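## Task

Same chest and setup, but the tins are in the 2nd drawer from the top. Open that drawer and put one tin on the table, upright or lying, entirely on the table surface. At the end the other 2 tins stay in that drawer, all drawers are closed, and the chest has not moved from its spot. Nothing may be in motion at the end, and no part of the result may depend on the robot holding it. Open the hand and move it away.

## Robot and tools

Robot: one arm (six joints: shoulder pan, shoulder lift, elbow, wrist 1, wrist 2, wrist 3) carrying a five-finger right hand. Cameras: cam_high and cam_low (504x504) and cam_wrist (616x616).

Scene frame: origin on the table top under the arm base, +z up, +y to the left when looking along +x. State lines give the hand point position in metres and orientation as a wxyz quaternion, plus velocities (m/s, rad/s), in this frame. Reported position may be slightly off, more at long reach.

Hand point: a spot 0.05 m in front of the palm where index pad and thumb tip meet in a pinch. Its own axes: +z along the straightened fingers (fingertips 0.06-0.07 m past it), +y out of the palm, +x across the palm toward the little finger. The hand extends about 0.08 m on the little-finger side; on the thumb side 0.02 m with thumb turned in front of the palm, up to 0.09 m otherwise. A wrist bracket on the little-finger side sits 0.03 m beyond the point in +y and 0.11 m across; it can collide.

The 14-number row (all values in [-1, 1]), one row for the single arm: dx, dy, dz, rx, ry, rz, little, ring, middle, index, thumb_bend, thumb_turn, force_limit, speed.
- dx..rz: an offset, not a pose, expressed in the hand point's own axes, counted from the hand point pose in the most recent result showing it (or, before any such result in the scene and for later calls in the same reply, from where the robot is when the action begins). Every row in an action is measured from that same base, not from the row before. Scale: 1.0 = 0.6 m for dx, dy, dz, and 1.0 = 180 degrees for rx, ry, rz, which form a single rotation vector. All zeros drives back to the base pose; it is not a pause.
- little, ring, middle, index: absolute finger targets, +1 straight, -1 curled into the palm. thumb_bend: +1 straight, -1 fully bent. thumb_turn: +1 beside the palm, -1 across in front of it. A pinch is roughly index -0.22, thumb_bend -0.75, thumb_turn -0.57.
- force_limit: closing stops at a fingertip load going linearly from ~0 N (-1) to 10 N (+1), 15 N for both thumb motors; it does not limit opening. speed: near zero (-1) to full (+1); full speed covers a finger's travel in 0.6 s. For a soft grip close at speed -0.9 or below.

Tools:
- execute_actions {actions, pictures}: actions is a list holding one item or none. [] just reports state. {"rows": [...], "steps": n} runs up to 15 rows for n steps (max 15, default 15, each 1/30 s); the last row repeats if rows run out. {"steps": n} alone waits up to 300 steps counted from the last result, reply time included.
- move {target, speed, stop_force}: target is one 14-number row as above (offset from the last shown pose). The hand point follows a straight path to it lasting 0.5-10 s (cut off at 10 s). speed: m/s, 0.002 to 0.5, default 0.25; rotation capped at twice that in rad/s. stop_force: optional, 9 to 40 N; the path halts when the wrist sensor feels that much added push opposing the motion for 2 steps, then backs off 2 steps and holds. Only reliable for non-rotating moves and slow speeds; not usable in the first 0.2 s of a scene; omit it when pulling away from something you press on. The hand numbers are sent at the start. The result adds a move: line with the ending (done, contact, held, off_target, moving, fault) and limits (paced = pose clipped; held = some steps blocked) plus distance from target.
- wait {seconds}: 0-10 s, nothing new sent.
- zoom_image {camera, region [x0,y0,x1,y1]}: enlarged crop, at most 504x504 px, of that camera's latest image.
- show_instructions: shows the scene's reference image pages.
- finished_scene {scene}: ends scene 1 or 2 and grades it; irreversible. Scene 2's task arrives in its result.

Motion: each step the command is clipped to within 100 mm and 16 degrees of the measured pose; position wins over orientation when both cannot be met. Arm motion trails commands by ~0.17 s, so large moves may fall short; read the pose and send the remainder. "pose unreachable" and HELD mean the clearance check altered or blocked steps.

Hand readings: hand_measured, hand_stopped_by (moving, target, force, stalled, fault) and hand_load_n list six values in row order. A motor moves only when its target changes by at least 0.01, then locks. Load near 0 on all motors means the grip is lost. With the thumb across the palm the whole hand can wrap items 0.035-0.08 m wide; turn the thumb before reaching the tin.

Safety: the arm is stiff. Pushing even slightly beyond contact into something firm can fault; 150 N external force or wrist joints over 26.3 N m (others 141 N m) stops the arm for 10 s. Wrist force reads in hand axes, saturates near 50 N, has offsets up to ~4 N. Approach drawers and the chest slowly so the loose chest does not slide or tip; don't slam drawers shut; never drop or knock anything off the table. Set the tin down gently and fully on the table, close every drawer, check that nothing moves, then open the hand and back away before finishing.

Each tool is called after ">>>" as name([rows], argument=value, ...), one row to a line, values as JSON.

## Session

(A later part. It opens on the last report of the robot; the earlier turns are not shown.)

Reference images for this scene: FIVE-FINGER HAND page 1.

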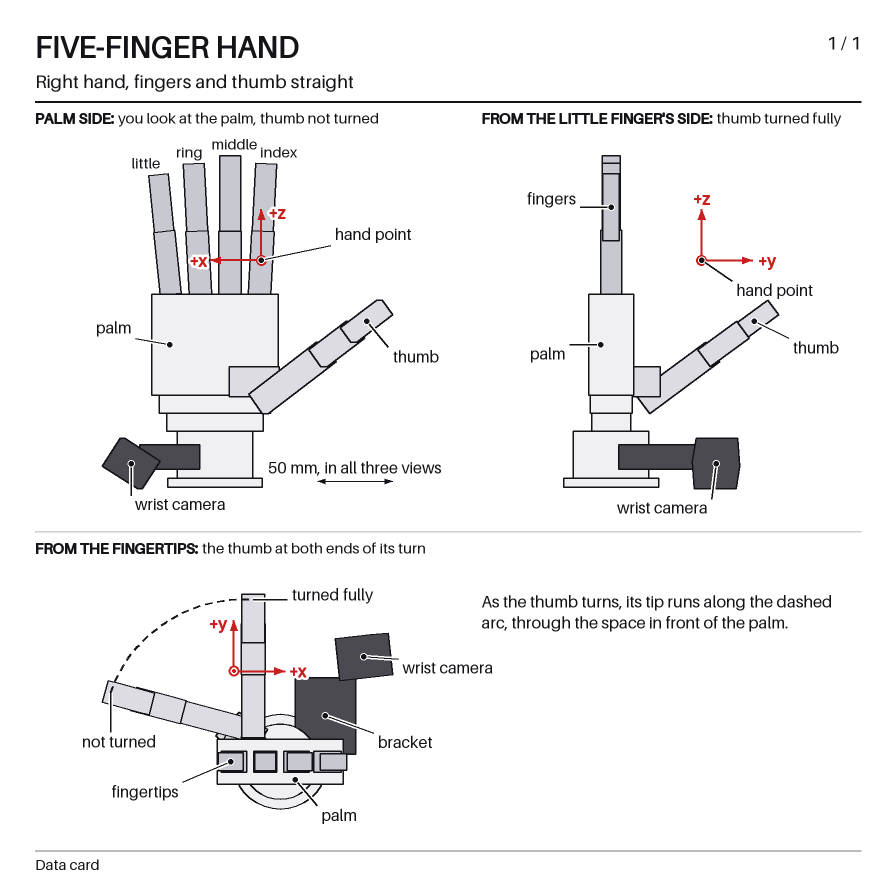

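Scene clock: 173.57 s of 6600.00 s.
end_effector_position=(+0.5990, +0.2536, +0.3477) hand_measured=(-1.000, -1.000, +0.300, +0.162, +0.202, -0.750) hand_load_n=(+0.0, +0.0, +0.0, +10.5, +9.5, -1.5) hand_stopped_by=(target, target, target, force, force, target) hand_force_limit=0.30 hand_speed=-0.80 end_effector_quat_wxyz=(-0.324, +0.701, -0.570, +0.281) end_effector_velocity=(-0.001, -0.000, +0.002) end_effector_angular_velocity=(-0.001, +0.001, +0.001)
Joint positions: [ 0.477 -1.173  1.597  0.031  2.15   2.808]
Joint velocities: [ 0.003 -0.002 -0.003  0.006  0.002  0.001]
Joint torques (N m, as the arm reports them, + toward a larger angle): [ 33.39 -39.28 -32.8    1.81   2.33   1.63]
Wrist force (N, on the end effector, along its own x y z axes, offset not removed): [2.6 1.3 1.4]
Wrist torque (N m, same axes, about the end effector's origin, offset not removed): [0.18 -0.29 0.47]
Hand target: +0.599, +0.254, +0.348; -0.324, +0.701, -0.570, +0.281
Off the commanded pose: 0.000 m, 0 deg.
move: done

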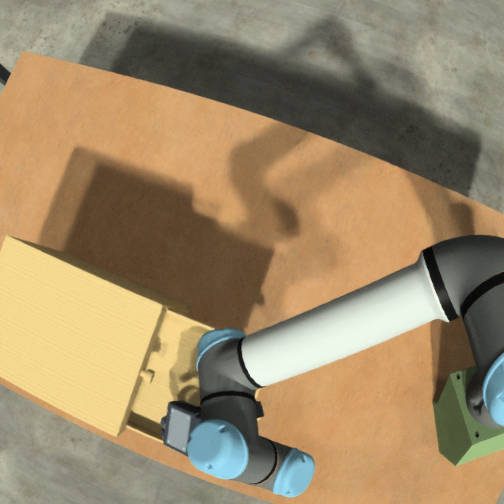

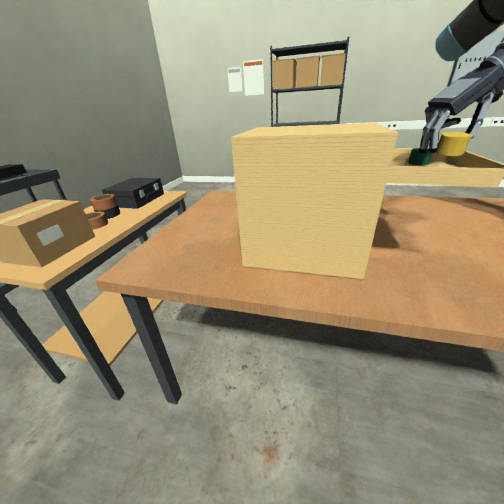

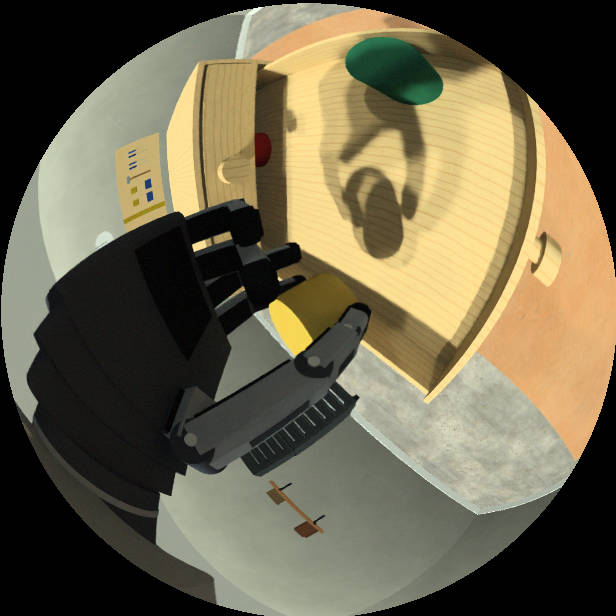

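>>> move(target=[0.7338,0.0808,-0.182,0,0,0,-1,-1,0.3,-0.13,-0.18,-0.75,0.3,-0.8], speed=0.18)

>>> move(target=[-0.0124,0.3989,0.3276,0,0,0,-1,-1,0.3,-0.13,-0.18,-0.75,0.3,-0.8], speed=0.15)

>>> zoom_image(camera="cam_wrist", region=[180,100,500,420])

>>> zoom_image(camera="cam_low", region=[370,130,504,264])

Scene clock: 182.90 s of 6600.00 s.
end_effector_position=(+0.5695, -0.1990, +0.3899) hand_measured=(-1.000, -1.000, +0.300, +0.162, +0.202, -0.750) hand_load_n=(+0.0, +0.0, +0.0, +10.5, +9.5, -1.5) hand_stopped_by=(target, target, target, force, force, target) hand_force_limit=0.30 hand_speed=-0.80 end_effector_quat_wxyz=(-0.324, +0.701, -0.571, +0.281) end_effector_velocity=(-0.000, -0.002, -0.000) end_effector_angular_velocity=(+0.003, -0.000, +0.003)
Joint positions: [-0.651 -1.807  1.679  0.551  1.11   2.349]
Joint velocities: [-0.011  0.002 -0.004  0.007 -0.013 -0.006]
Joint torques (N m, as the arm reports them, + toward a larger angle): [ -2.3  -17.68 -34.39   3.31  -3.53  -1.62]
Wrist force (N, on the end effector, along its own x y z axes, offset not removed): [2.4 3.1 1.1]
Wrist torque (N m, same axes, about the end effector's origin, offset not removed): [0.34 -0.20 0.48]
Hand target: +0.570, -0.199, +0.390; -0.324, +0.701, -0.570, +0.281
Off the commanded pose: 0.001 m, 0 deg.
After step 90, 3.20 s passed at rest.
move: done

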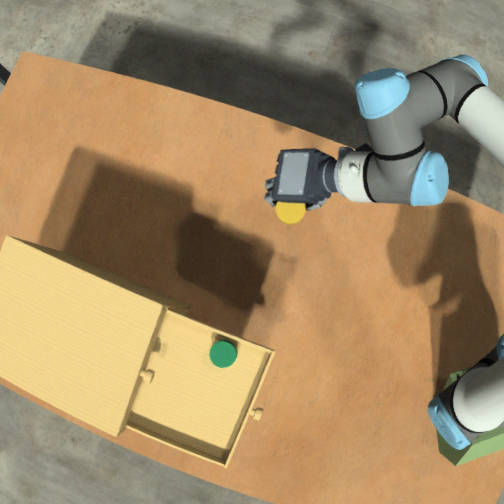

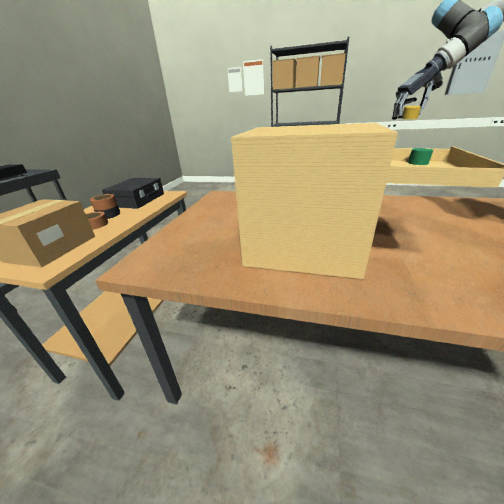

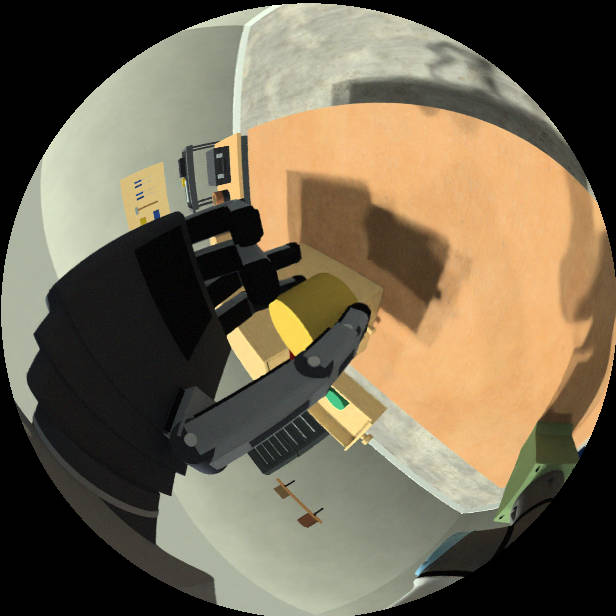

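Scene clock: 185.53 s of 6600.00 s.
end_effector_position=(+0.5706, -0.1991, +0.0803) hand_measured=(-1.000, -1.000, +0.300, +0.162, +0.202, -0.750) hand_load_n=(+0.0, +0.0, +0.0, +10.5, +9.5, -1.5) hand_stopped_by=(target, target, target, force, force, target) hand_force_limit=0.30 hand_speed=-0.80 end_effector_quat_wxyz=(-0.324, +0.701, -0.571, +0.281) end_effector_velocity=(+0.001, -0.000, -0.002) end_effector_angular_velocity=(-0.000, -0.000, -0.000)
Joint positions: [-0.803 -1.326  1.893 -0.106  0.973  2.274]
Joint velocities: [-0.     0.005 -0.002 -0.004 -0.     0.   ]
Joint torques (N m, as the arm reports them, + toward a larger angle): [ -1.45 -26.14 -23.99  -0.59  -3.72  -1.27]
Wrist force (N, on the end effector, along its own x y z axes, offset not removed): [1.4 -0.2 -1.0]
Wrist torque (N m, same axes, about the end effector's origin, offset not removed): [0.15 0.08 0.21]
Hand target: +0.571, -0.199, +0.080; -0.324, +0.701, -0.571, +0.281
Off the commanded pose: 0.000 m, 0 deg.
move: done

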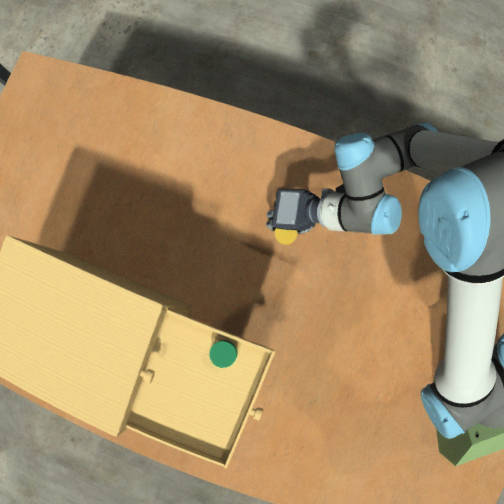

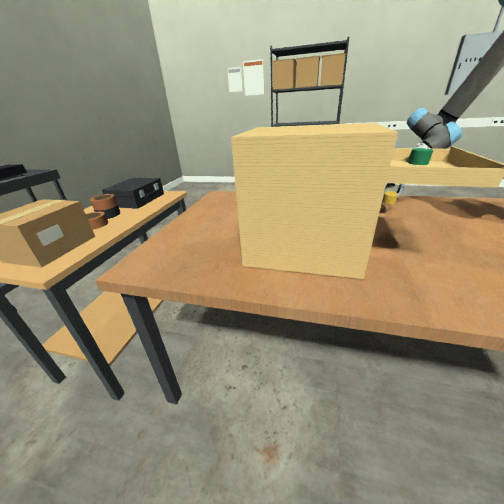

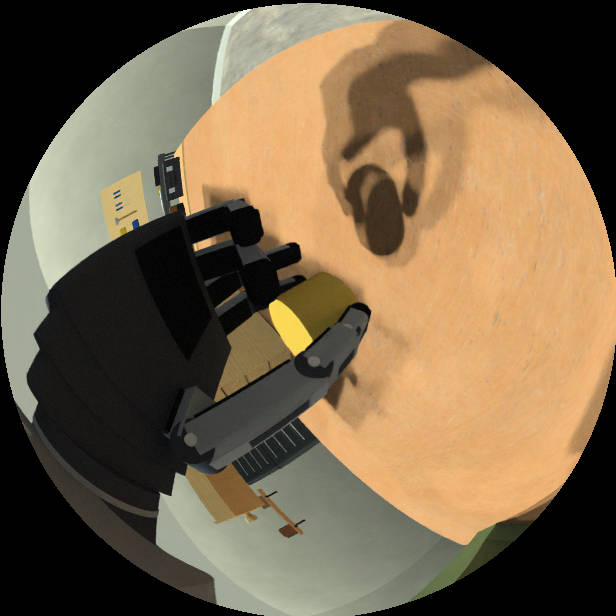

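Region (180, 100, 500, 420) of cam_wrist's 616x616 image, scaled by 1.575, with more detail than that image has.

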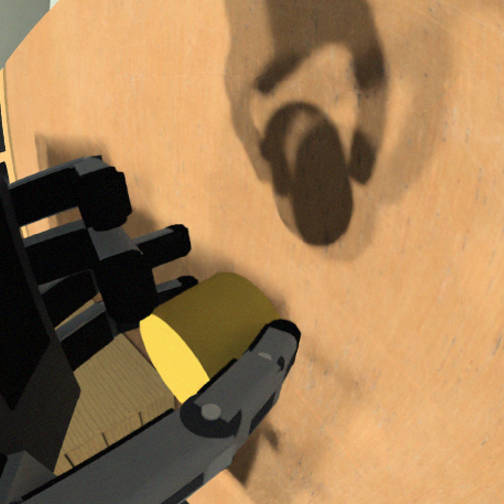

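Region (370, 130, 504, 264) of cam_low's 504x504 image, scaled by 3.761, with more detail than that image has.

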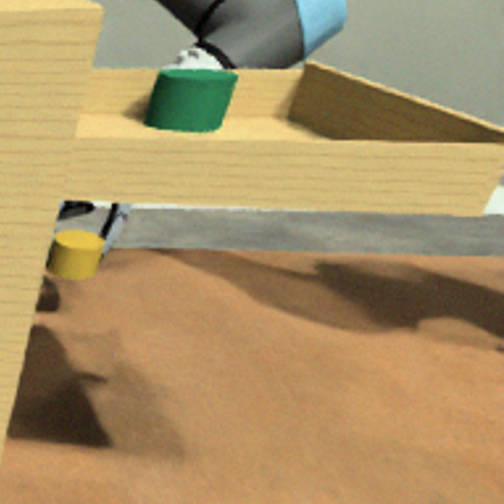

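>>> move(target=[-0.0016,0.0515,0.0423,0,0,0,-1,-1,0.3,-0.13,-0.18,-0.75,0.3,-0.8], speed=0.05)

>>> move(target=[-0.001,0.032,0.0264,0,0,0,-1,-1,0.3,-0.13,-0.18,-0.75,0.3,-0.8], speed=0.008, stop_force=9)

>>> zoom_image(camera="cam_low", region=[370,170,434,234])

Scene clock: 189.00 s of 6600.00 s.
end_effector_position=(+0.5708, -0.1991, +0.0406) hand_measured=(-1.000, -1.000, +0.300, +0.162, +0.202, -0.750) hand_load_n=(+0.0, +0.0, +0.0, +10.5, +9.5, -1.5) hand_stopped_by=(target, target, target, force, force, target) hand_force_limit=0.30 hand_speed=-0.80 end_effector_quat_wxyz=(-0.324, +0.701, -0.571, +0.281) end_effector_velocity=(+0.001, -0.001, -0.002) end_effector_angular_velocity=(-0.002, -0.002, -0.000)
Joint positions: [-0.814 -1.238  1.877 -0.174  0.963  2.268]
Joint velocities: [-0.     0.006 -0.004 -0.004 -0.001 -0.   ]
Joint torques (N m, as the arm reports them, + toward a larger angle): [ -0.92 -26.18 -21.84  -0.6   -3.6   -1.54]
Wrist force (N, on the end effector, along its own x y z axes, offset not removed): [0.1 0.2 -1.0]
Wrist torque (N m, same axes, about the end effector's origin, offset not removed): [0.08 0.36 0.23]
Hand target: +0.571, -0.199, +0.040; -0.324, +0.701, -0.571, +0.281
Off the commanded pose: 0.000 m, 0 deg.
move: done

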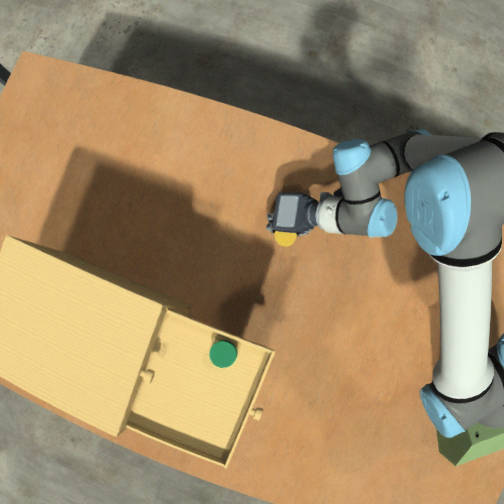

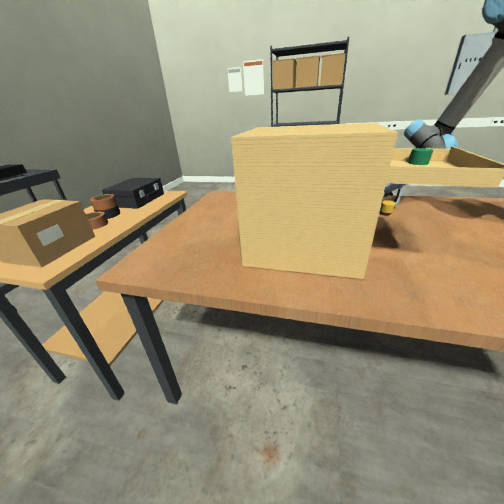

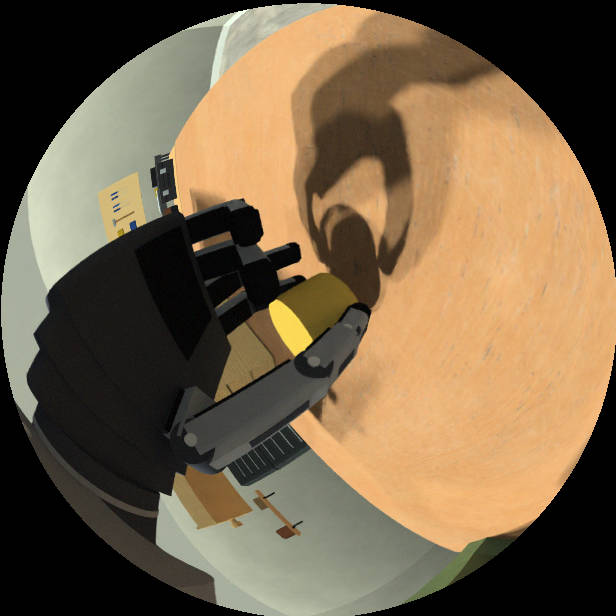

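Scene clock: 191.33 s of 6600.00 s.
end_effector_position=(+0.5710, -0.1992, +0.0250) hand_measured=(-1.000, -1.000, +0.300, +0.162, +0.202, -0.750) hand_load_n=(+0.0, +0.0, -2.0, +10.5, +9.5, -1.5) hand_stopped_by=(target, target, target, force, force, target) hand_force_limit=0.30 hand_speed=-0.80 end_effector_quat_wxyz=(-0.324, +0.701, -0.570, +0.281) end_effector_velocity=(-0.001, +0.001, +0.001) end_effector_angular_velocity=(+0.002, +0.005, -0.001)
Joint positions: [-0.818 -1.203  1.867 -0.199  0.959  2.266]
Joint velocities: [ 0.001 -0.004  0.003  0.005  0.003  0.   ]
Joint torques (N m, as the arm reports them, + toward a larger angle): [  3.31 -42.16   9.95   3.03   4.28  -0.5 ]
Wrist force (N, on the end effector, along its own x y z axes, offset not removed): [1.6 -11.9 -14.3]
Wrist torque (N m, same axes, about the end effector's origin, offset not removed): [1.09 0.14 0.16]
Hand target: +0.571, -0.199, +0.025; -0.324, +0.701, -0.571, +0.281
Off the commanded pose: 0.009 m, 0 deg.
move: contact

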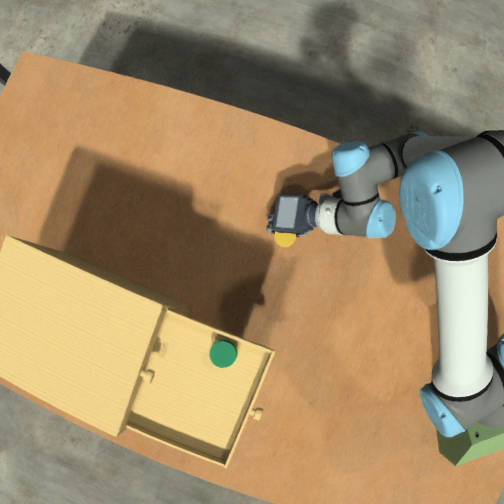

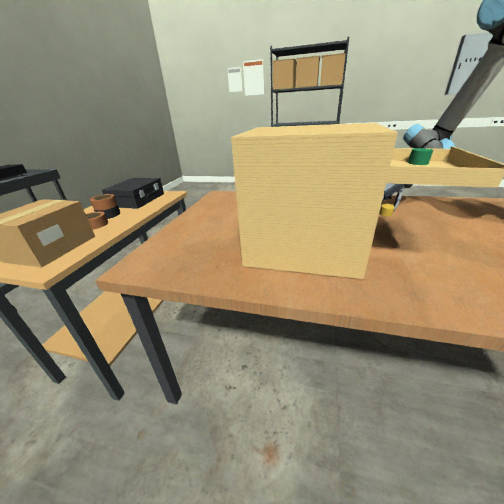

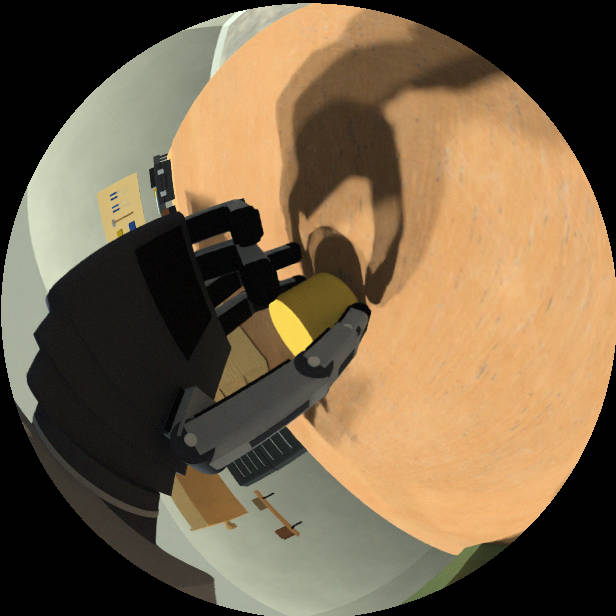

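Region (370, 170, 434, 234) of cam_low's 504x504 image, scaled by 7.875, with more detail than that image has.

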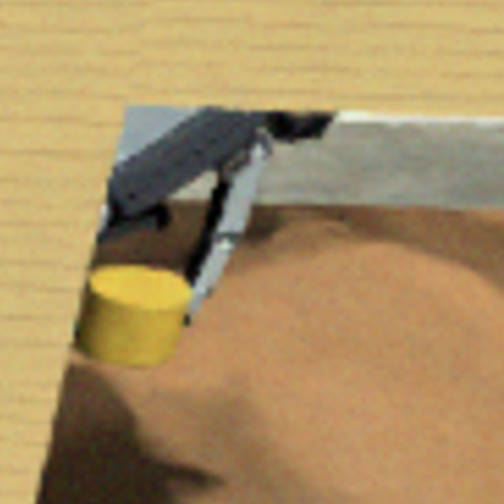

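>>> execute_actions([
  {"rows":[[0,-0.002,-0.0016,0,0,0,-1,-1,0.3,-0.13,-0.18,-0.75,0.3,-0.8]],"steps":8},
], pictures=false)

>>> execute_actions([
  {"rows":[[0,0,0,0,0,0,-1,-1,0.3,0.32,0.5,-0.75,0.3,-0.6]],"steps":15},
], pictures=false)

>>> wait(seconds=0.4)

>>> zoom_image(camera="cam_low", region=[370,170,434,234])

>>> zoom_image(camera="cam_wrist", region=[220,190,420,390])

Scene clock: 195.50 s of 6600.00 s.
end_effector_position=(+0.5709, -0.1991, +0.0263) hand_measured=(-1.000, -1.000, +0.300, +0.162, +0.202, -0.750) hand_load_n=(+0.0, +0.0, +0.0, +10.5, +9.5, -1.5) hand_stopped_by=(target, target, target, force, force, target) hand_force_limit=0.30 hand_speed=-0.80 end_effector_quat_wxyz=(-0.324, +0.701, -0.570, +0.281) end_effector_velocity=(+0.001, -0.001, +0.002) end_effector_angular_velocity=(-0.001, -0.002, -0.000)
Joint positions: [-0.818 -1.206  1.868 -0.197  0.959  2.266]
Joint velocities: [ 0.    -0.004 -0.001  0.002 -0.     0.   ]
Joint torques (N m, as the arm reports them, + toward a larger angle): [ 24.86 -47.54   9.08   3.2    1.35   1.7 ]
Wrist force (N, on the end effector, along its own x y z axes, offset not removed): [1.5 1.3 1.5]
Wrist torque (N m, same axes, about the end effector's origin, offset not removed): [0.09 -0.08 0.47]
Hand target: +0.571, -0.199, +0.027; -0.324, +0.701, -0.570, +0.281
Off the commanded pose: 0.000 m, 0 deg.
Steps of this call (steps 1 to 90: nothing new was sent; then 0.90 s passed at rest; steps 91 to 98: all 8 steps of this action). Readings (end_effector_position | what the end effector reports):
91: (+0.5709, -0.1991, +0.0254) | hand_measured=(-1.000, -1.000, +0.300, +0.162, +0.202, -0.750) hand_load_n=(+0.0, +0.0, -0.5, +10.5, +9.5, -1.5) hand_stopped_by=(target, target, target, force, force, target) hand_force_limit=0.30 hand_speed=-0.80
92: (+0.5709, -0.1991, +0.0255) | hand_measured=(-1.000, -1.000, +0.300, +0.162, +0.202, -0.750) hand_load_n=(+0.0, +0.0, -0.5, +10.5, +9.5, -1.5) hand_stopped_by=(target, target, target, force, force, target) hand_force_limit=0.30 hand_speed=-0.80
94: (+0.5709, -0.1991, +0.0259) | hand_measured=(-1.000, -1.000, +0.300, +0.162, +0.202, -0.750) hand_load_n=(+0.0, +0.0, +0.0, +10.5, +9.5, -1.5) hand_stopped_by=(target, target, target, force, force, target) hand_force_limit=0.30 hand_speed=-0.80
98: the state above

Scene clock: 196.00 s of 6600.00 s.
end_effector_position=(+0.5709, -0.1991, +0.0264) hand_measured=(-1.000, -1.000, +0.300, +0.320, +0.366, -0.750) hand_load_n=(+0.0, +0.0, +0.0, +0.0, +0.0, +0.0) hand_stopped_by=(target, target, target, target, moving, target) hand_force_limit=0.30 hand_speed=-0.60 end_effector_quat_wxyz=(-0.324, +0.701, -0.570, +0.281) end_effector_velocity=(+0.000, -0.001, +0.000) end_effector_angular_velocity=(-0.001, -0.001, +0.000)
Joint positions: [-0.818 -1.206  1.868 -0.197  0.959  2.266]
Joint velocities: [ 0.    -0.    -0.001  0.     0.    -0.001]
Joint torques (N m, as the arm reports them, + toward a larger angle): [ 23.1  -38.53   5.16   0.82   0.21   1.41]
Wrist force (N, on the end effector, along its own x y z axes, offset not removed): [1.8 2.2 0.4]
Wrist torque (N m, same axes, about the end effector's origin, offset not removed): [0.29 0.01 0.28]
Hand target: +0.571, -0.199, +0.026; -0.324, +0.701, -0.570, +0.281
Off the commanded pose: 0.000 m, 0 deg.
Steps of this call (steps 1 to 15: all 15 steps of this action). Readings (end_effector_position | what the end effector reports):
1: (+0.5710, -0.1991, +0.0264) | hand_measured=(-1.000, -1.000, +0.300, +0.162, +0.202, -0.750) hand_load_n=(+0.0, +0.0, +0.0, +10.5, +9.5, -1.5) hand_stopped_by=(target, target, target, moving, moving, target) hand_force_limit=0.30 hand_speed=-0.60
2: (+0.5709, -0.1991, +0.0264) | hand_measured=(-1.000, -1.000, +0.300, +0.162, +0.202, -0.750) hand_load_n=(+0.0, +0.0, +0.0, +10.5, +9.5, -1.5) hand_stopped_by=(target, target, target, moving, moving, target) hand_force_limit=0.30 hand_speed=-0.60
4: (+0.5709, -0.1991, +0.0264) | hand_measured=(-1.000, -1.000, +0.300, +0.182, +0.214, -0.750) hand_load_n=(+0.0, +0.0, +0.0, +5.0, +4.5, -0.5) hand_stopped_by=(target, target, target, moving, moving, target) hand_force_limit=0.30 hand_speed=-0.60
8: (+0.5709, -0.1991, +0.0264) | hand_measured=(-1.000, -1.000, +0.300, +0.270, +0.266, -0.750) hand_load_n=(+0.0, +0.0, +0.0, +0.0, +0.0, +0.0) hand_stopped_by=(target, target, target, moving, moving, target) hand_force_limit=0.30 hand_speed=-0.60
15: the state above

Scene clock: 196.40 s of 6600.00 s.
end_effector_position=(+0.5710, -0.1991, +0.0264) hand_measured=(-1.000, -1.000, +0.300, +0.320, +0.500, -0.750) hand_load_n=(+0.0, +0.0, +0.0, +0.0, +0.0, +0.0) hand_stopped_by=(target, target, target, target, moving, target) hand_force_limit=0.30 hand_speed=-0.60 end_effector_quat_wxyz=(-0.324, +0.701, -0.570, +0.281) end_effector_velocity=(-0.001, +0.001, -0.000) end_effector_angular_velocity=(+0.002, +0.001, +0.000)
Joint positions: [-0.818 -1.206  1.868 -0.197  0.959  2.266]
Joint velocities: [ 0.     0.     0.002 -0.    -0.     0.   ]
Joint torques (N m, as the arm reports them, + toward a larger angle): [ 20.73 -30.96   0.84  -0.7   -1.8    1.12]
Wrist force (N, on the end effector, along its own x y z axes, offset not removed): [1.3 1.6 -0.7]
Wrist torque (N m, same axes, about the end effector's origin, offset not removed): [0.23 -0.01 0.34]
Hand target: +0.571, -0.199, +0.026; -0.324, +0.701, -0.570, +0.281
Off the commanded pose: 0.000 m, 0 deg.
Steps of this call (steps 1 to 12: nothing new was sent). Readings (end_effector_position | what the end effector reports):
1: (+0.5709, -0.1991, +0.0264) | hand_measured=(-1.000, -1.000, +0.300, +0.320, +0.380, -0.750) hand_load_n=(+0.0, +0.0, +0.0, +0.0, +0.0, +0.0) hand_stopped_by=(target, target, target, target, moving, target) hand_force_limit=0.30 hand_speed=-0.60
2: (+0.5709, -0.1991, +0.0264) | hand_measured=(-1.000, -1.000, +0.300, +0.320, +0.394, -0.750) hand_load_n=(+0.0, +0.0, +0.0, +0.0, +0.0, +0.0) hand_stopped_by=(target, target, target, target, moving, target) hand_force_limit=0.30 hand_speed=-0.60
4: (+0.5709, -0.1991, +0.0264) | hand_measured=(-1.000, -1.000, +0.300, +0.320, +0.422, -0.750) hand_load_n=(+0.0, +0.0, +0.0, +0.0, +0.0, +0.0) hand_stopped_by=(target, target, target, target, moving, target) hand_force_limit=0.30 hand_speed=-0.60
8: (+0.5709, -0.1991, +0.0264) | hand_measured=(-1.000, -1.000, +0.300, +0.320, +0.478, -0.750) hand_load_n=(+0.0, +0.0, +0.0, +0.0, +0.0, +0.0) hand_stopped_by=(target, target, target, target, moving, target) hand_force_limit=0.30 hand_speed=-0.60
12: the state above

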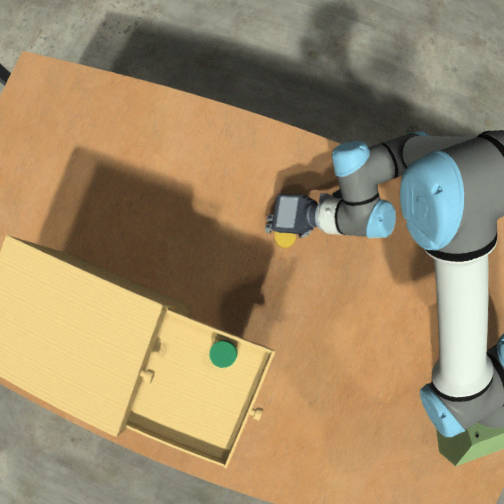

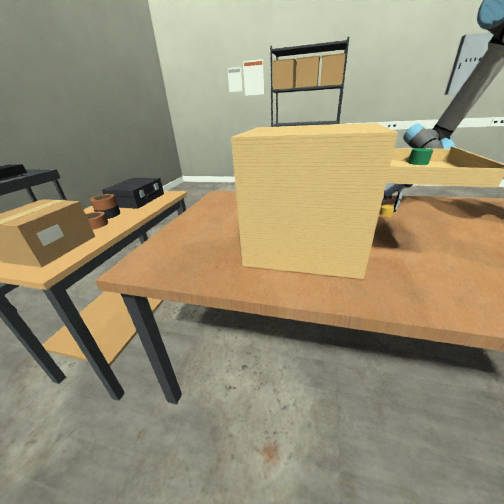

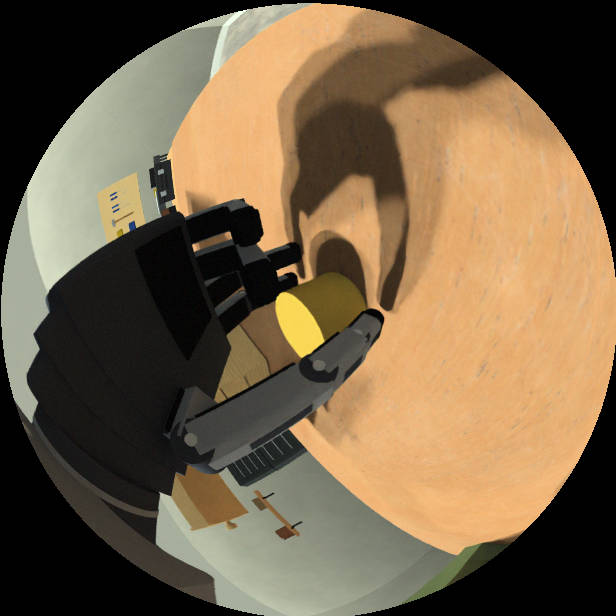

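Region (370, 170, 434, 234) of cam_low's 504x504 image, scaled by 7.875, with more detail than that image has.

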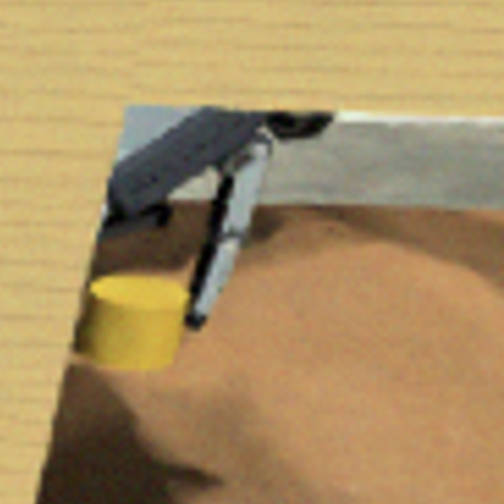

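Region (220, 190, 420, 390) of cam_wrist's 616x616 image, scaled by 2.520, with more detail than that image has.

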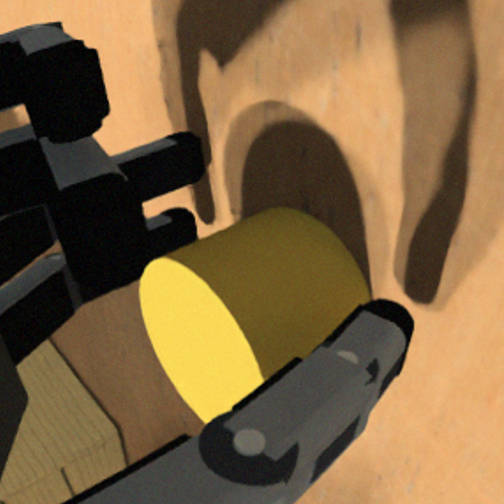

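>>> move(target=[0.002,-0.0643,-0.0528,0,0,0,-1,-1,0.3,0.32,0.5,-0.75,0.3,-0.6], speed=0.08)

>>> move(target=[-0.1835,-0.2583,-0.385,-0.0636,-0.049,-0.948,-1,-1,1,1,1,1,0,0.3], speed=0.35)

Scene clock: 205.23 s of 6600.00 s.
end_effector_position=(+0.5708, -0.1991, +0.0761) hand_measured=(-1.000, -1.000, +0.300, +0.320, +0.500, -0.750) hand_load_n=(+0.0, +0.0, +0.0, +0.0, +0.0, +0.0) hand_stopped_by=(target, target, target, target, target, target) hand_force_limit=0.30 hand_speed=-0.60 end_effector_quat_wxyz=(-0.324, +0.701, -0.570, +0.281) end_effector_velocity=(-0.000, -0.001, +0.002) end_effector_angular_velocity=(-0.001, -0.000, -0.000)
Joint positions: [-0.804 -1.317  1.892 -0.114  0.972  2.274]
Joint velocities: [-0.    -0.005  0.     0.004  0.    -0.   ]
Joint torques (N m, as the arm reports them, + toward a larger angle): [ 24.7  -46.67   7.4    3.29   1.68   1.61]
Wrist force (N, on the end effector, along its own x y z axes, offset not removed): [1.3 -1.1 1.1]
Wrist torque (N m, same axes, about the end effector's origin, offset not removed): [-0.21 0.13 0.37]
Hand target: +0.571, -0.199, +0.076; -0.324, +0.701, -0.570, +0.281
Off the commanded pose: 0.000 m, 0 deg.
After step 90, 4.73 s passed at rest.
move: done

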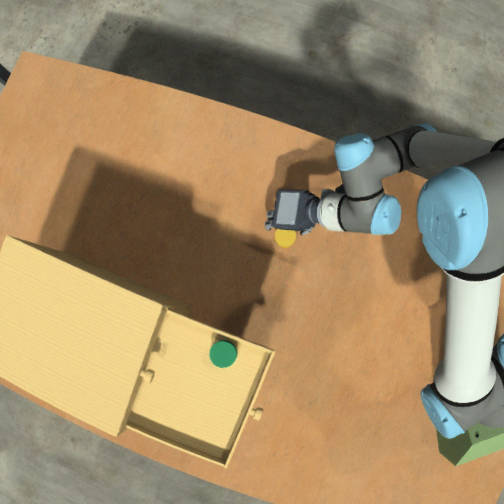

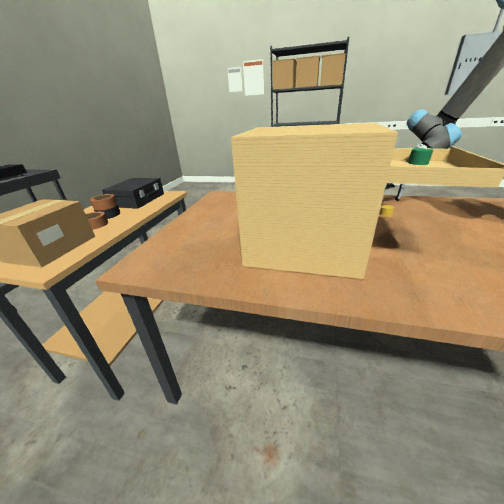

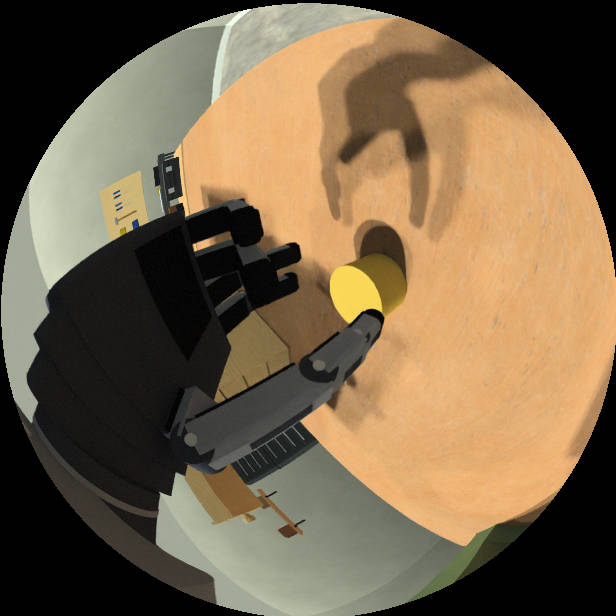

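Scene clock: 210.13 s of 6600.00 s.
end_effector_position=(+0.4690, -0.0999, +0.3391) hand_measured=(-1.000, -1.000, +1.000, +1.000, +1.000, +1.000) hand_load_n=(+0.0, +0.0, +0.0, +0.0, +0.0, +0.0) hand_stopped_by=(target, target, target, target, target, target) hand_force_limit=0.00 hand_speed=0.30 end_effector_quat_wxyz=(+0.272, +0.657, +0.650, +0.269) end_effector_velocity=(-0.001, -0.000, +0.000) end_effector_angular_velocity=(-0.005, -0.001, +0.011)
Joint positions: [-0.521 -2.086  2.461  0.025  1.399 -0.581]
Joint velocities: [-0.02  -0.01   0.003  0.01  -0.023 -0.019]
Joint torques (N m, as the arm reports them, + toward a larger angle): [ -4.98 -22.62   2.02   2.8   -3.51  -1.51]
Wrist force (N, on the end effector, along its own x y z axes, offset not removed): [-0.6 0.8 -0.2]
Wrist torque (N m, same axes, about the end effector's origin, offset not removed): [0.03 0.45 0.28]
Hand target: +0.469, -0.100, +0.339; +0.272, +0.656, +0.650, +0.269
Off the commanded pose: 0.000 m, 0 deg.
move: done

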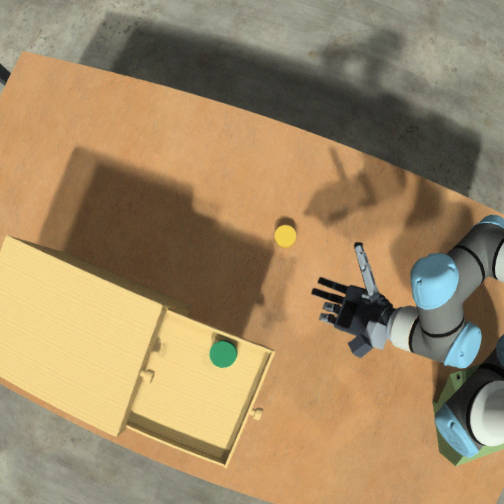

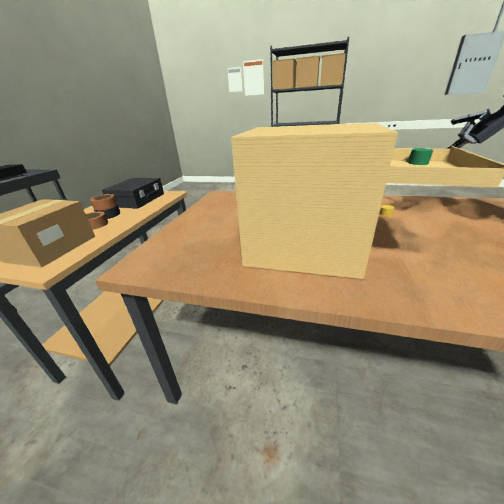

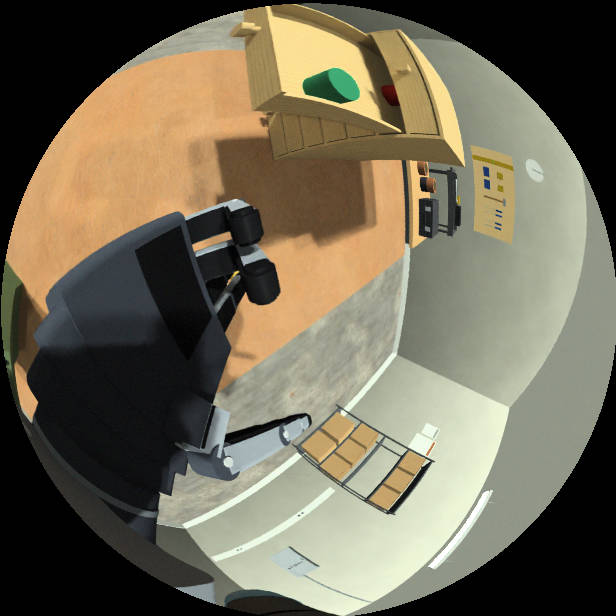

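>>> move(target=[0.4465,0.0468,-0.0852,0,0,0,-1,-1,1,1,1,1,0,0.3], speed=0.2)

>>> move(target=[0,-0.019,0.019,0,0,0,-1,-1,1,1,1,1,0,0.3], speed=0.06)

>>> zoom_image(camera="cam_high", region=[200,340,360,500])

>>> zoom_image(camera="cam_wrist", region=[180,150,420,390])

Scene clock: 214.57 s of 6600.00 s.
end_effector_position=(+0.4558, +0.1676, +0.3952) hand_measured=(-1.000, -1.000, +1.000, +1.000, +1.000, +1.000) hand_load_n=(+0.0, +0.0, +0.0, +0.0, +0.0, +0.0) hand_stopped_by=(target, target, target, target, target, target) hand_force_limit=0.00 hand_speed=0.30 end_effector_quat_wxyz=(+0.272, +0.656, +0.650, +0.269) end_effector_velocity=(+0.000, +0.002, -0.000) end_effector_angular_velocity=(-0.001, +0.008, -0.005)
Joint positions: [ 0.713 -1.289  2.065 -0.085  2.498  0.076]
Joint velocities: [ 0.007  0.014 -0.016  0.023  0.009  0.022]
Joint torques (N m, as the arm reports them, + toward a larger angle): [ 26.94  -8.77 -28.55   2.22   2.83   1.69]
Wrist force (N, on the end effector, along its own x y z axes, offset not removed): [1.4 0.4 2.2]
Wrist torque (N m, same axes, about the end effector's origin, offset not removed): [-0.13 -0.10 0.31]
Hand target: +0.456, +0.168, +0.395; +0.272, +0.657, +0.650, +0.269
Off the commanded pose: 0.001 m, 0 deg.
move: done

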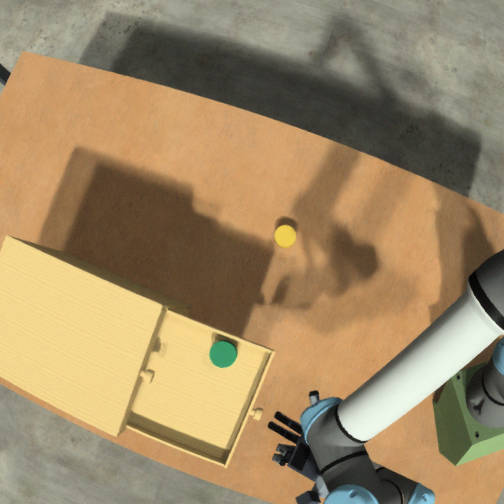

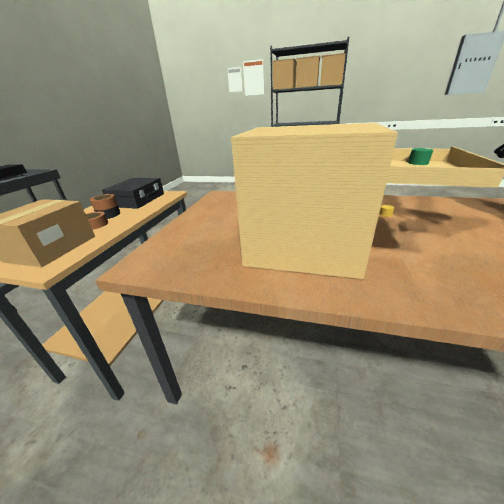

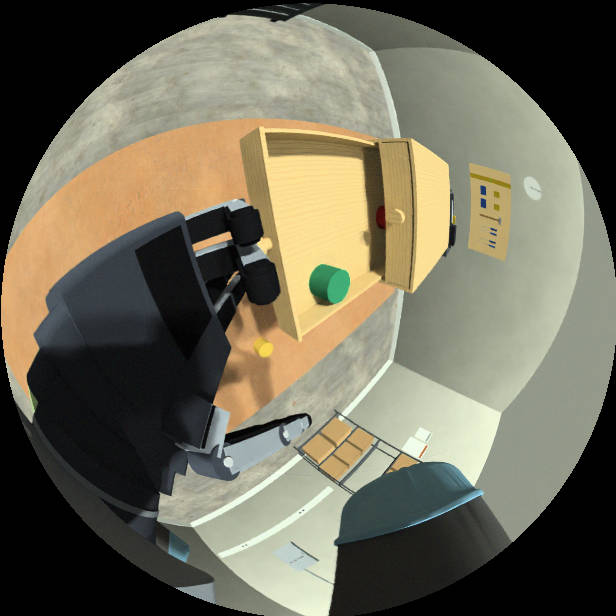

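Scene clock: 215.40 s of 6600.00 s.
end_effector_position=(+0.4558, +0.1676, +0.3793) hand_measured=(-1.000, -1.000, +1.000, +1.000, +1.000, +1.000) hand_load_n=(+0.0, +0.0, +0.0, +0.0, +0.0, +0.0) hand_stopped_by=(target, target, target, target, target, target) hand_force_limit=0.00 hand_speed=0.30 end_effector_quat_wxyz=(+0.272, +0.656, +0.650, +0.269) end_effector_velocity=(-0.001, +0.000, -0.003) end_effector_angular_velocity=(-0.001, +0.001, +0.002)
Joint positions: [ 0.688 -1.277  2.093 -0.145  2.478  0.05 ]
Joint velocities: [-0.003  0.002  0.007 -0.009 -0.003 -0.004]
Joint torques (N m, as the arm reports them, + toward a larger angle): [ 0.82 -9.24  2.08 -1.56 -2.78 -1.83]
Wrist force (N, on the end effector, along its own x y z axes, offset not removed): [-0.1 1.8 -0.5]
Wrist torque (N m, same axes, about the end effector's origin, offset not removed): [0.25 0.31 0.21]
Hand target: +0.456, +0.168, +0.379; +0.272, +0.656, +0.650, +0.269
Off the commanded pose: 0.000 m, 0 deg.
move: done

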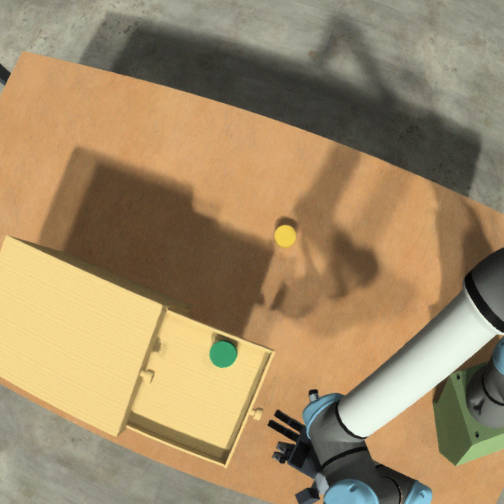

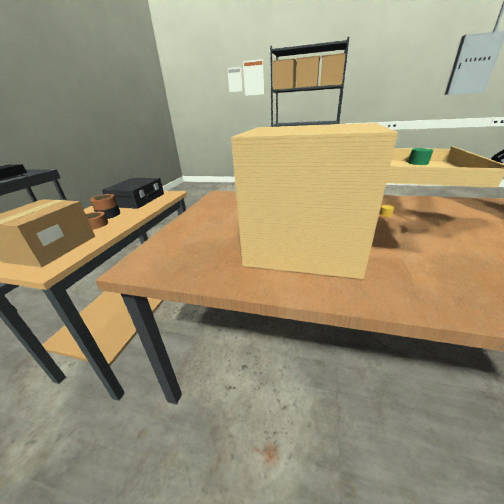

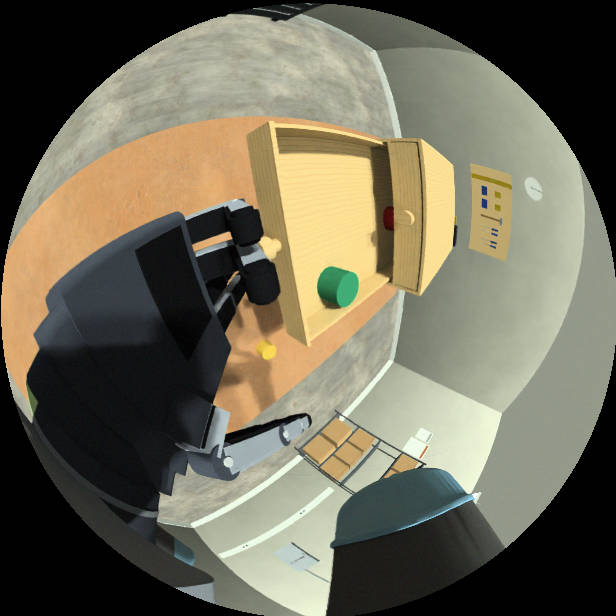

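Region (200, 340, 360, 500) of cam_high's 504x504 image, scaled by 3.150, with more detail than that image has.

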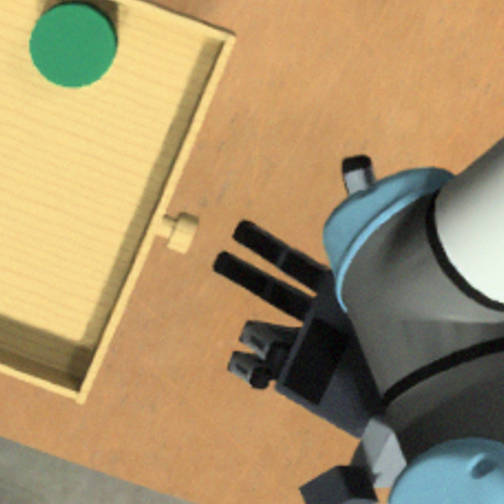

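Region (180, 150, 420, 390) of cam_wrist's 616x616 image, scaled by 2.100, with more detail than that image has.

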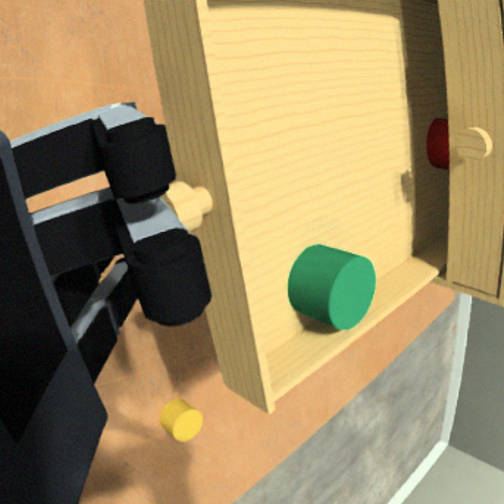

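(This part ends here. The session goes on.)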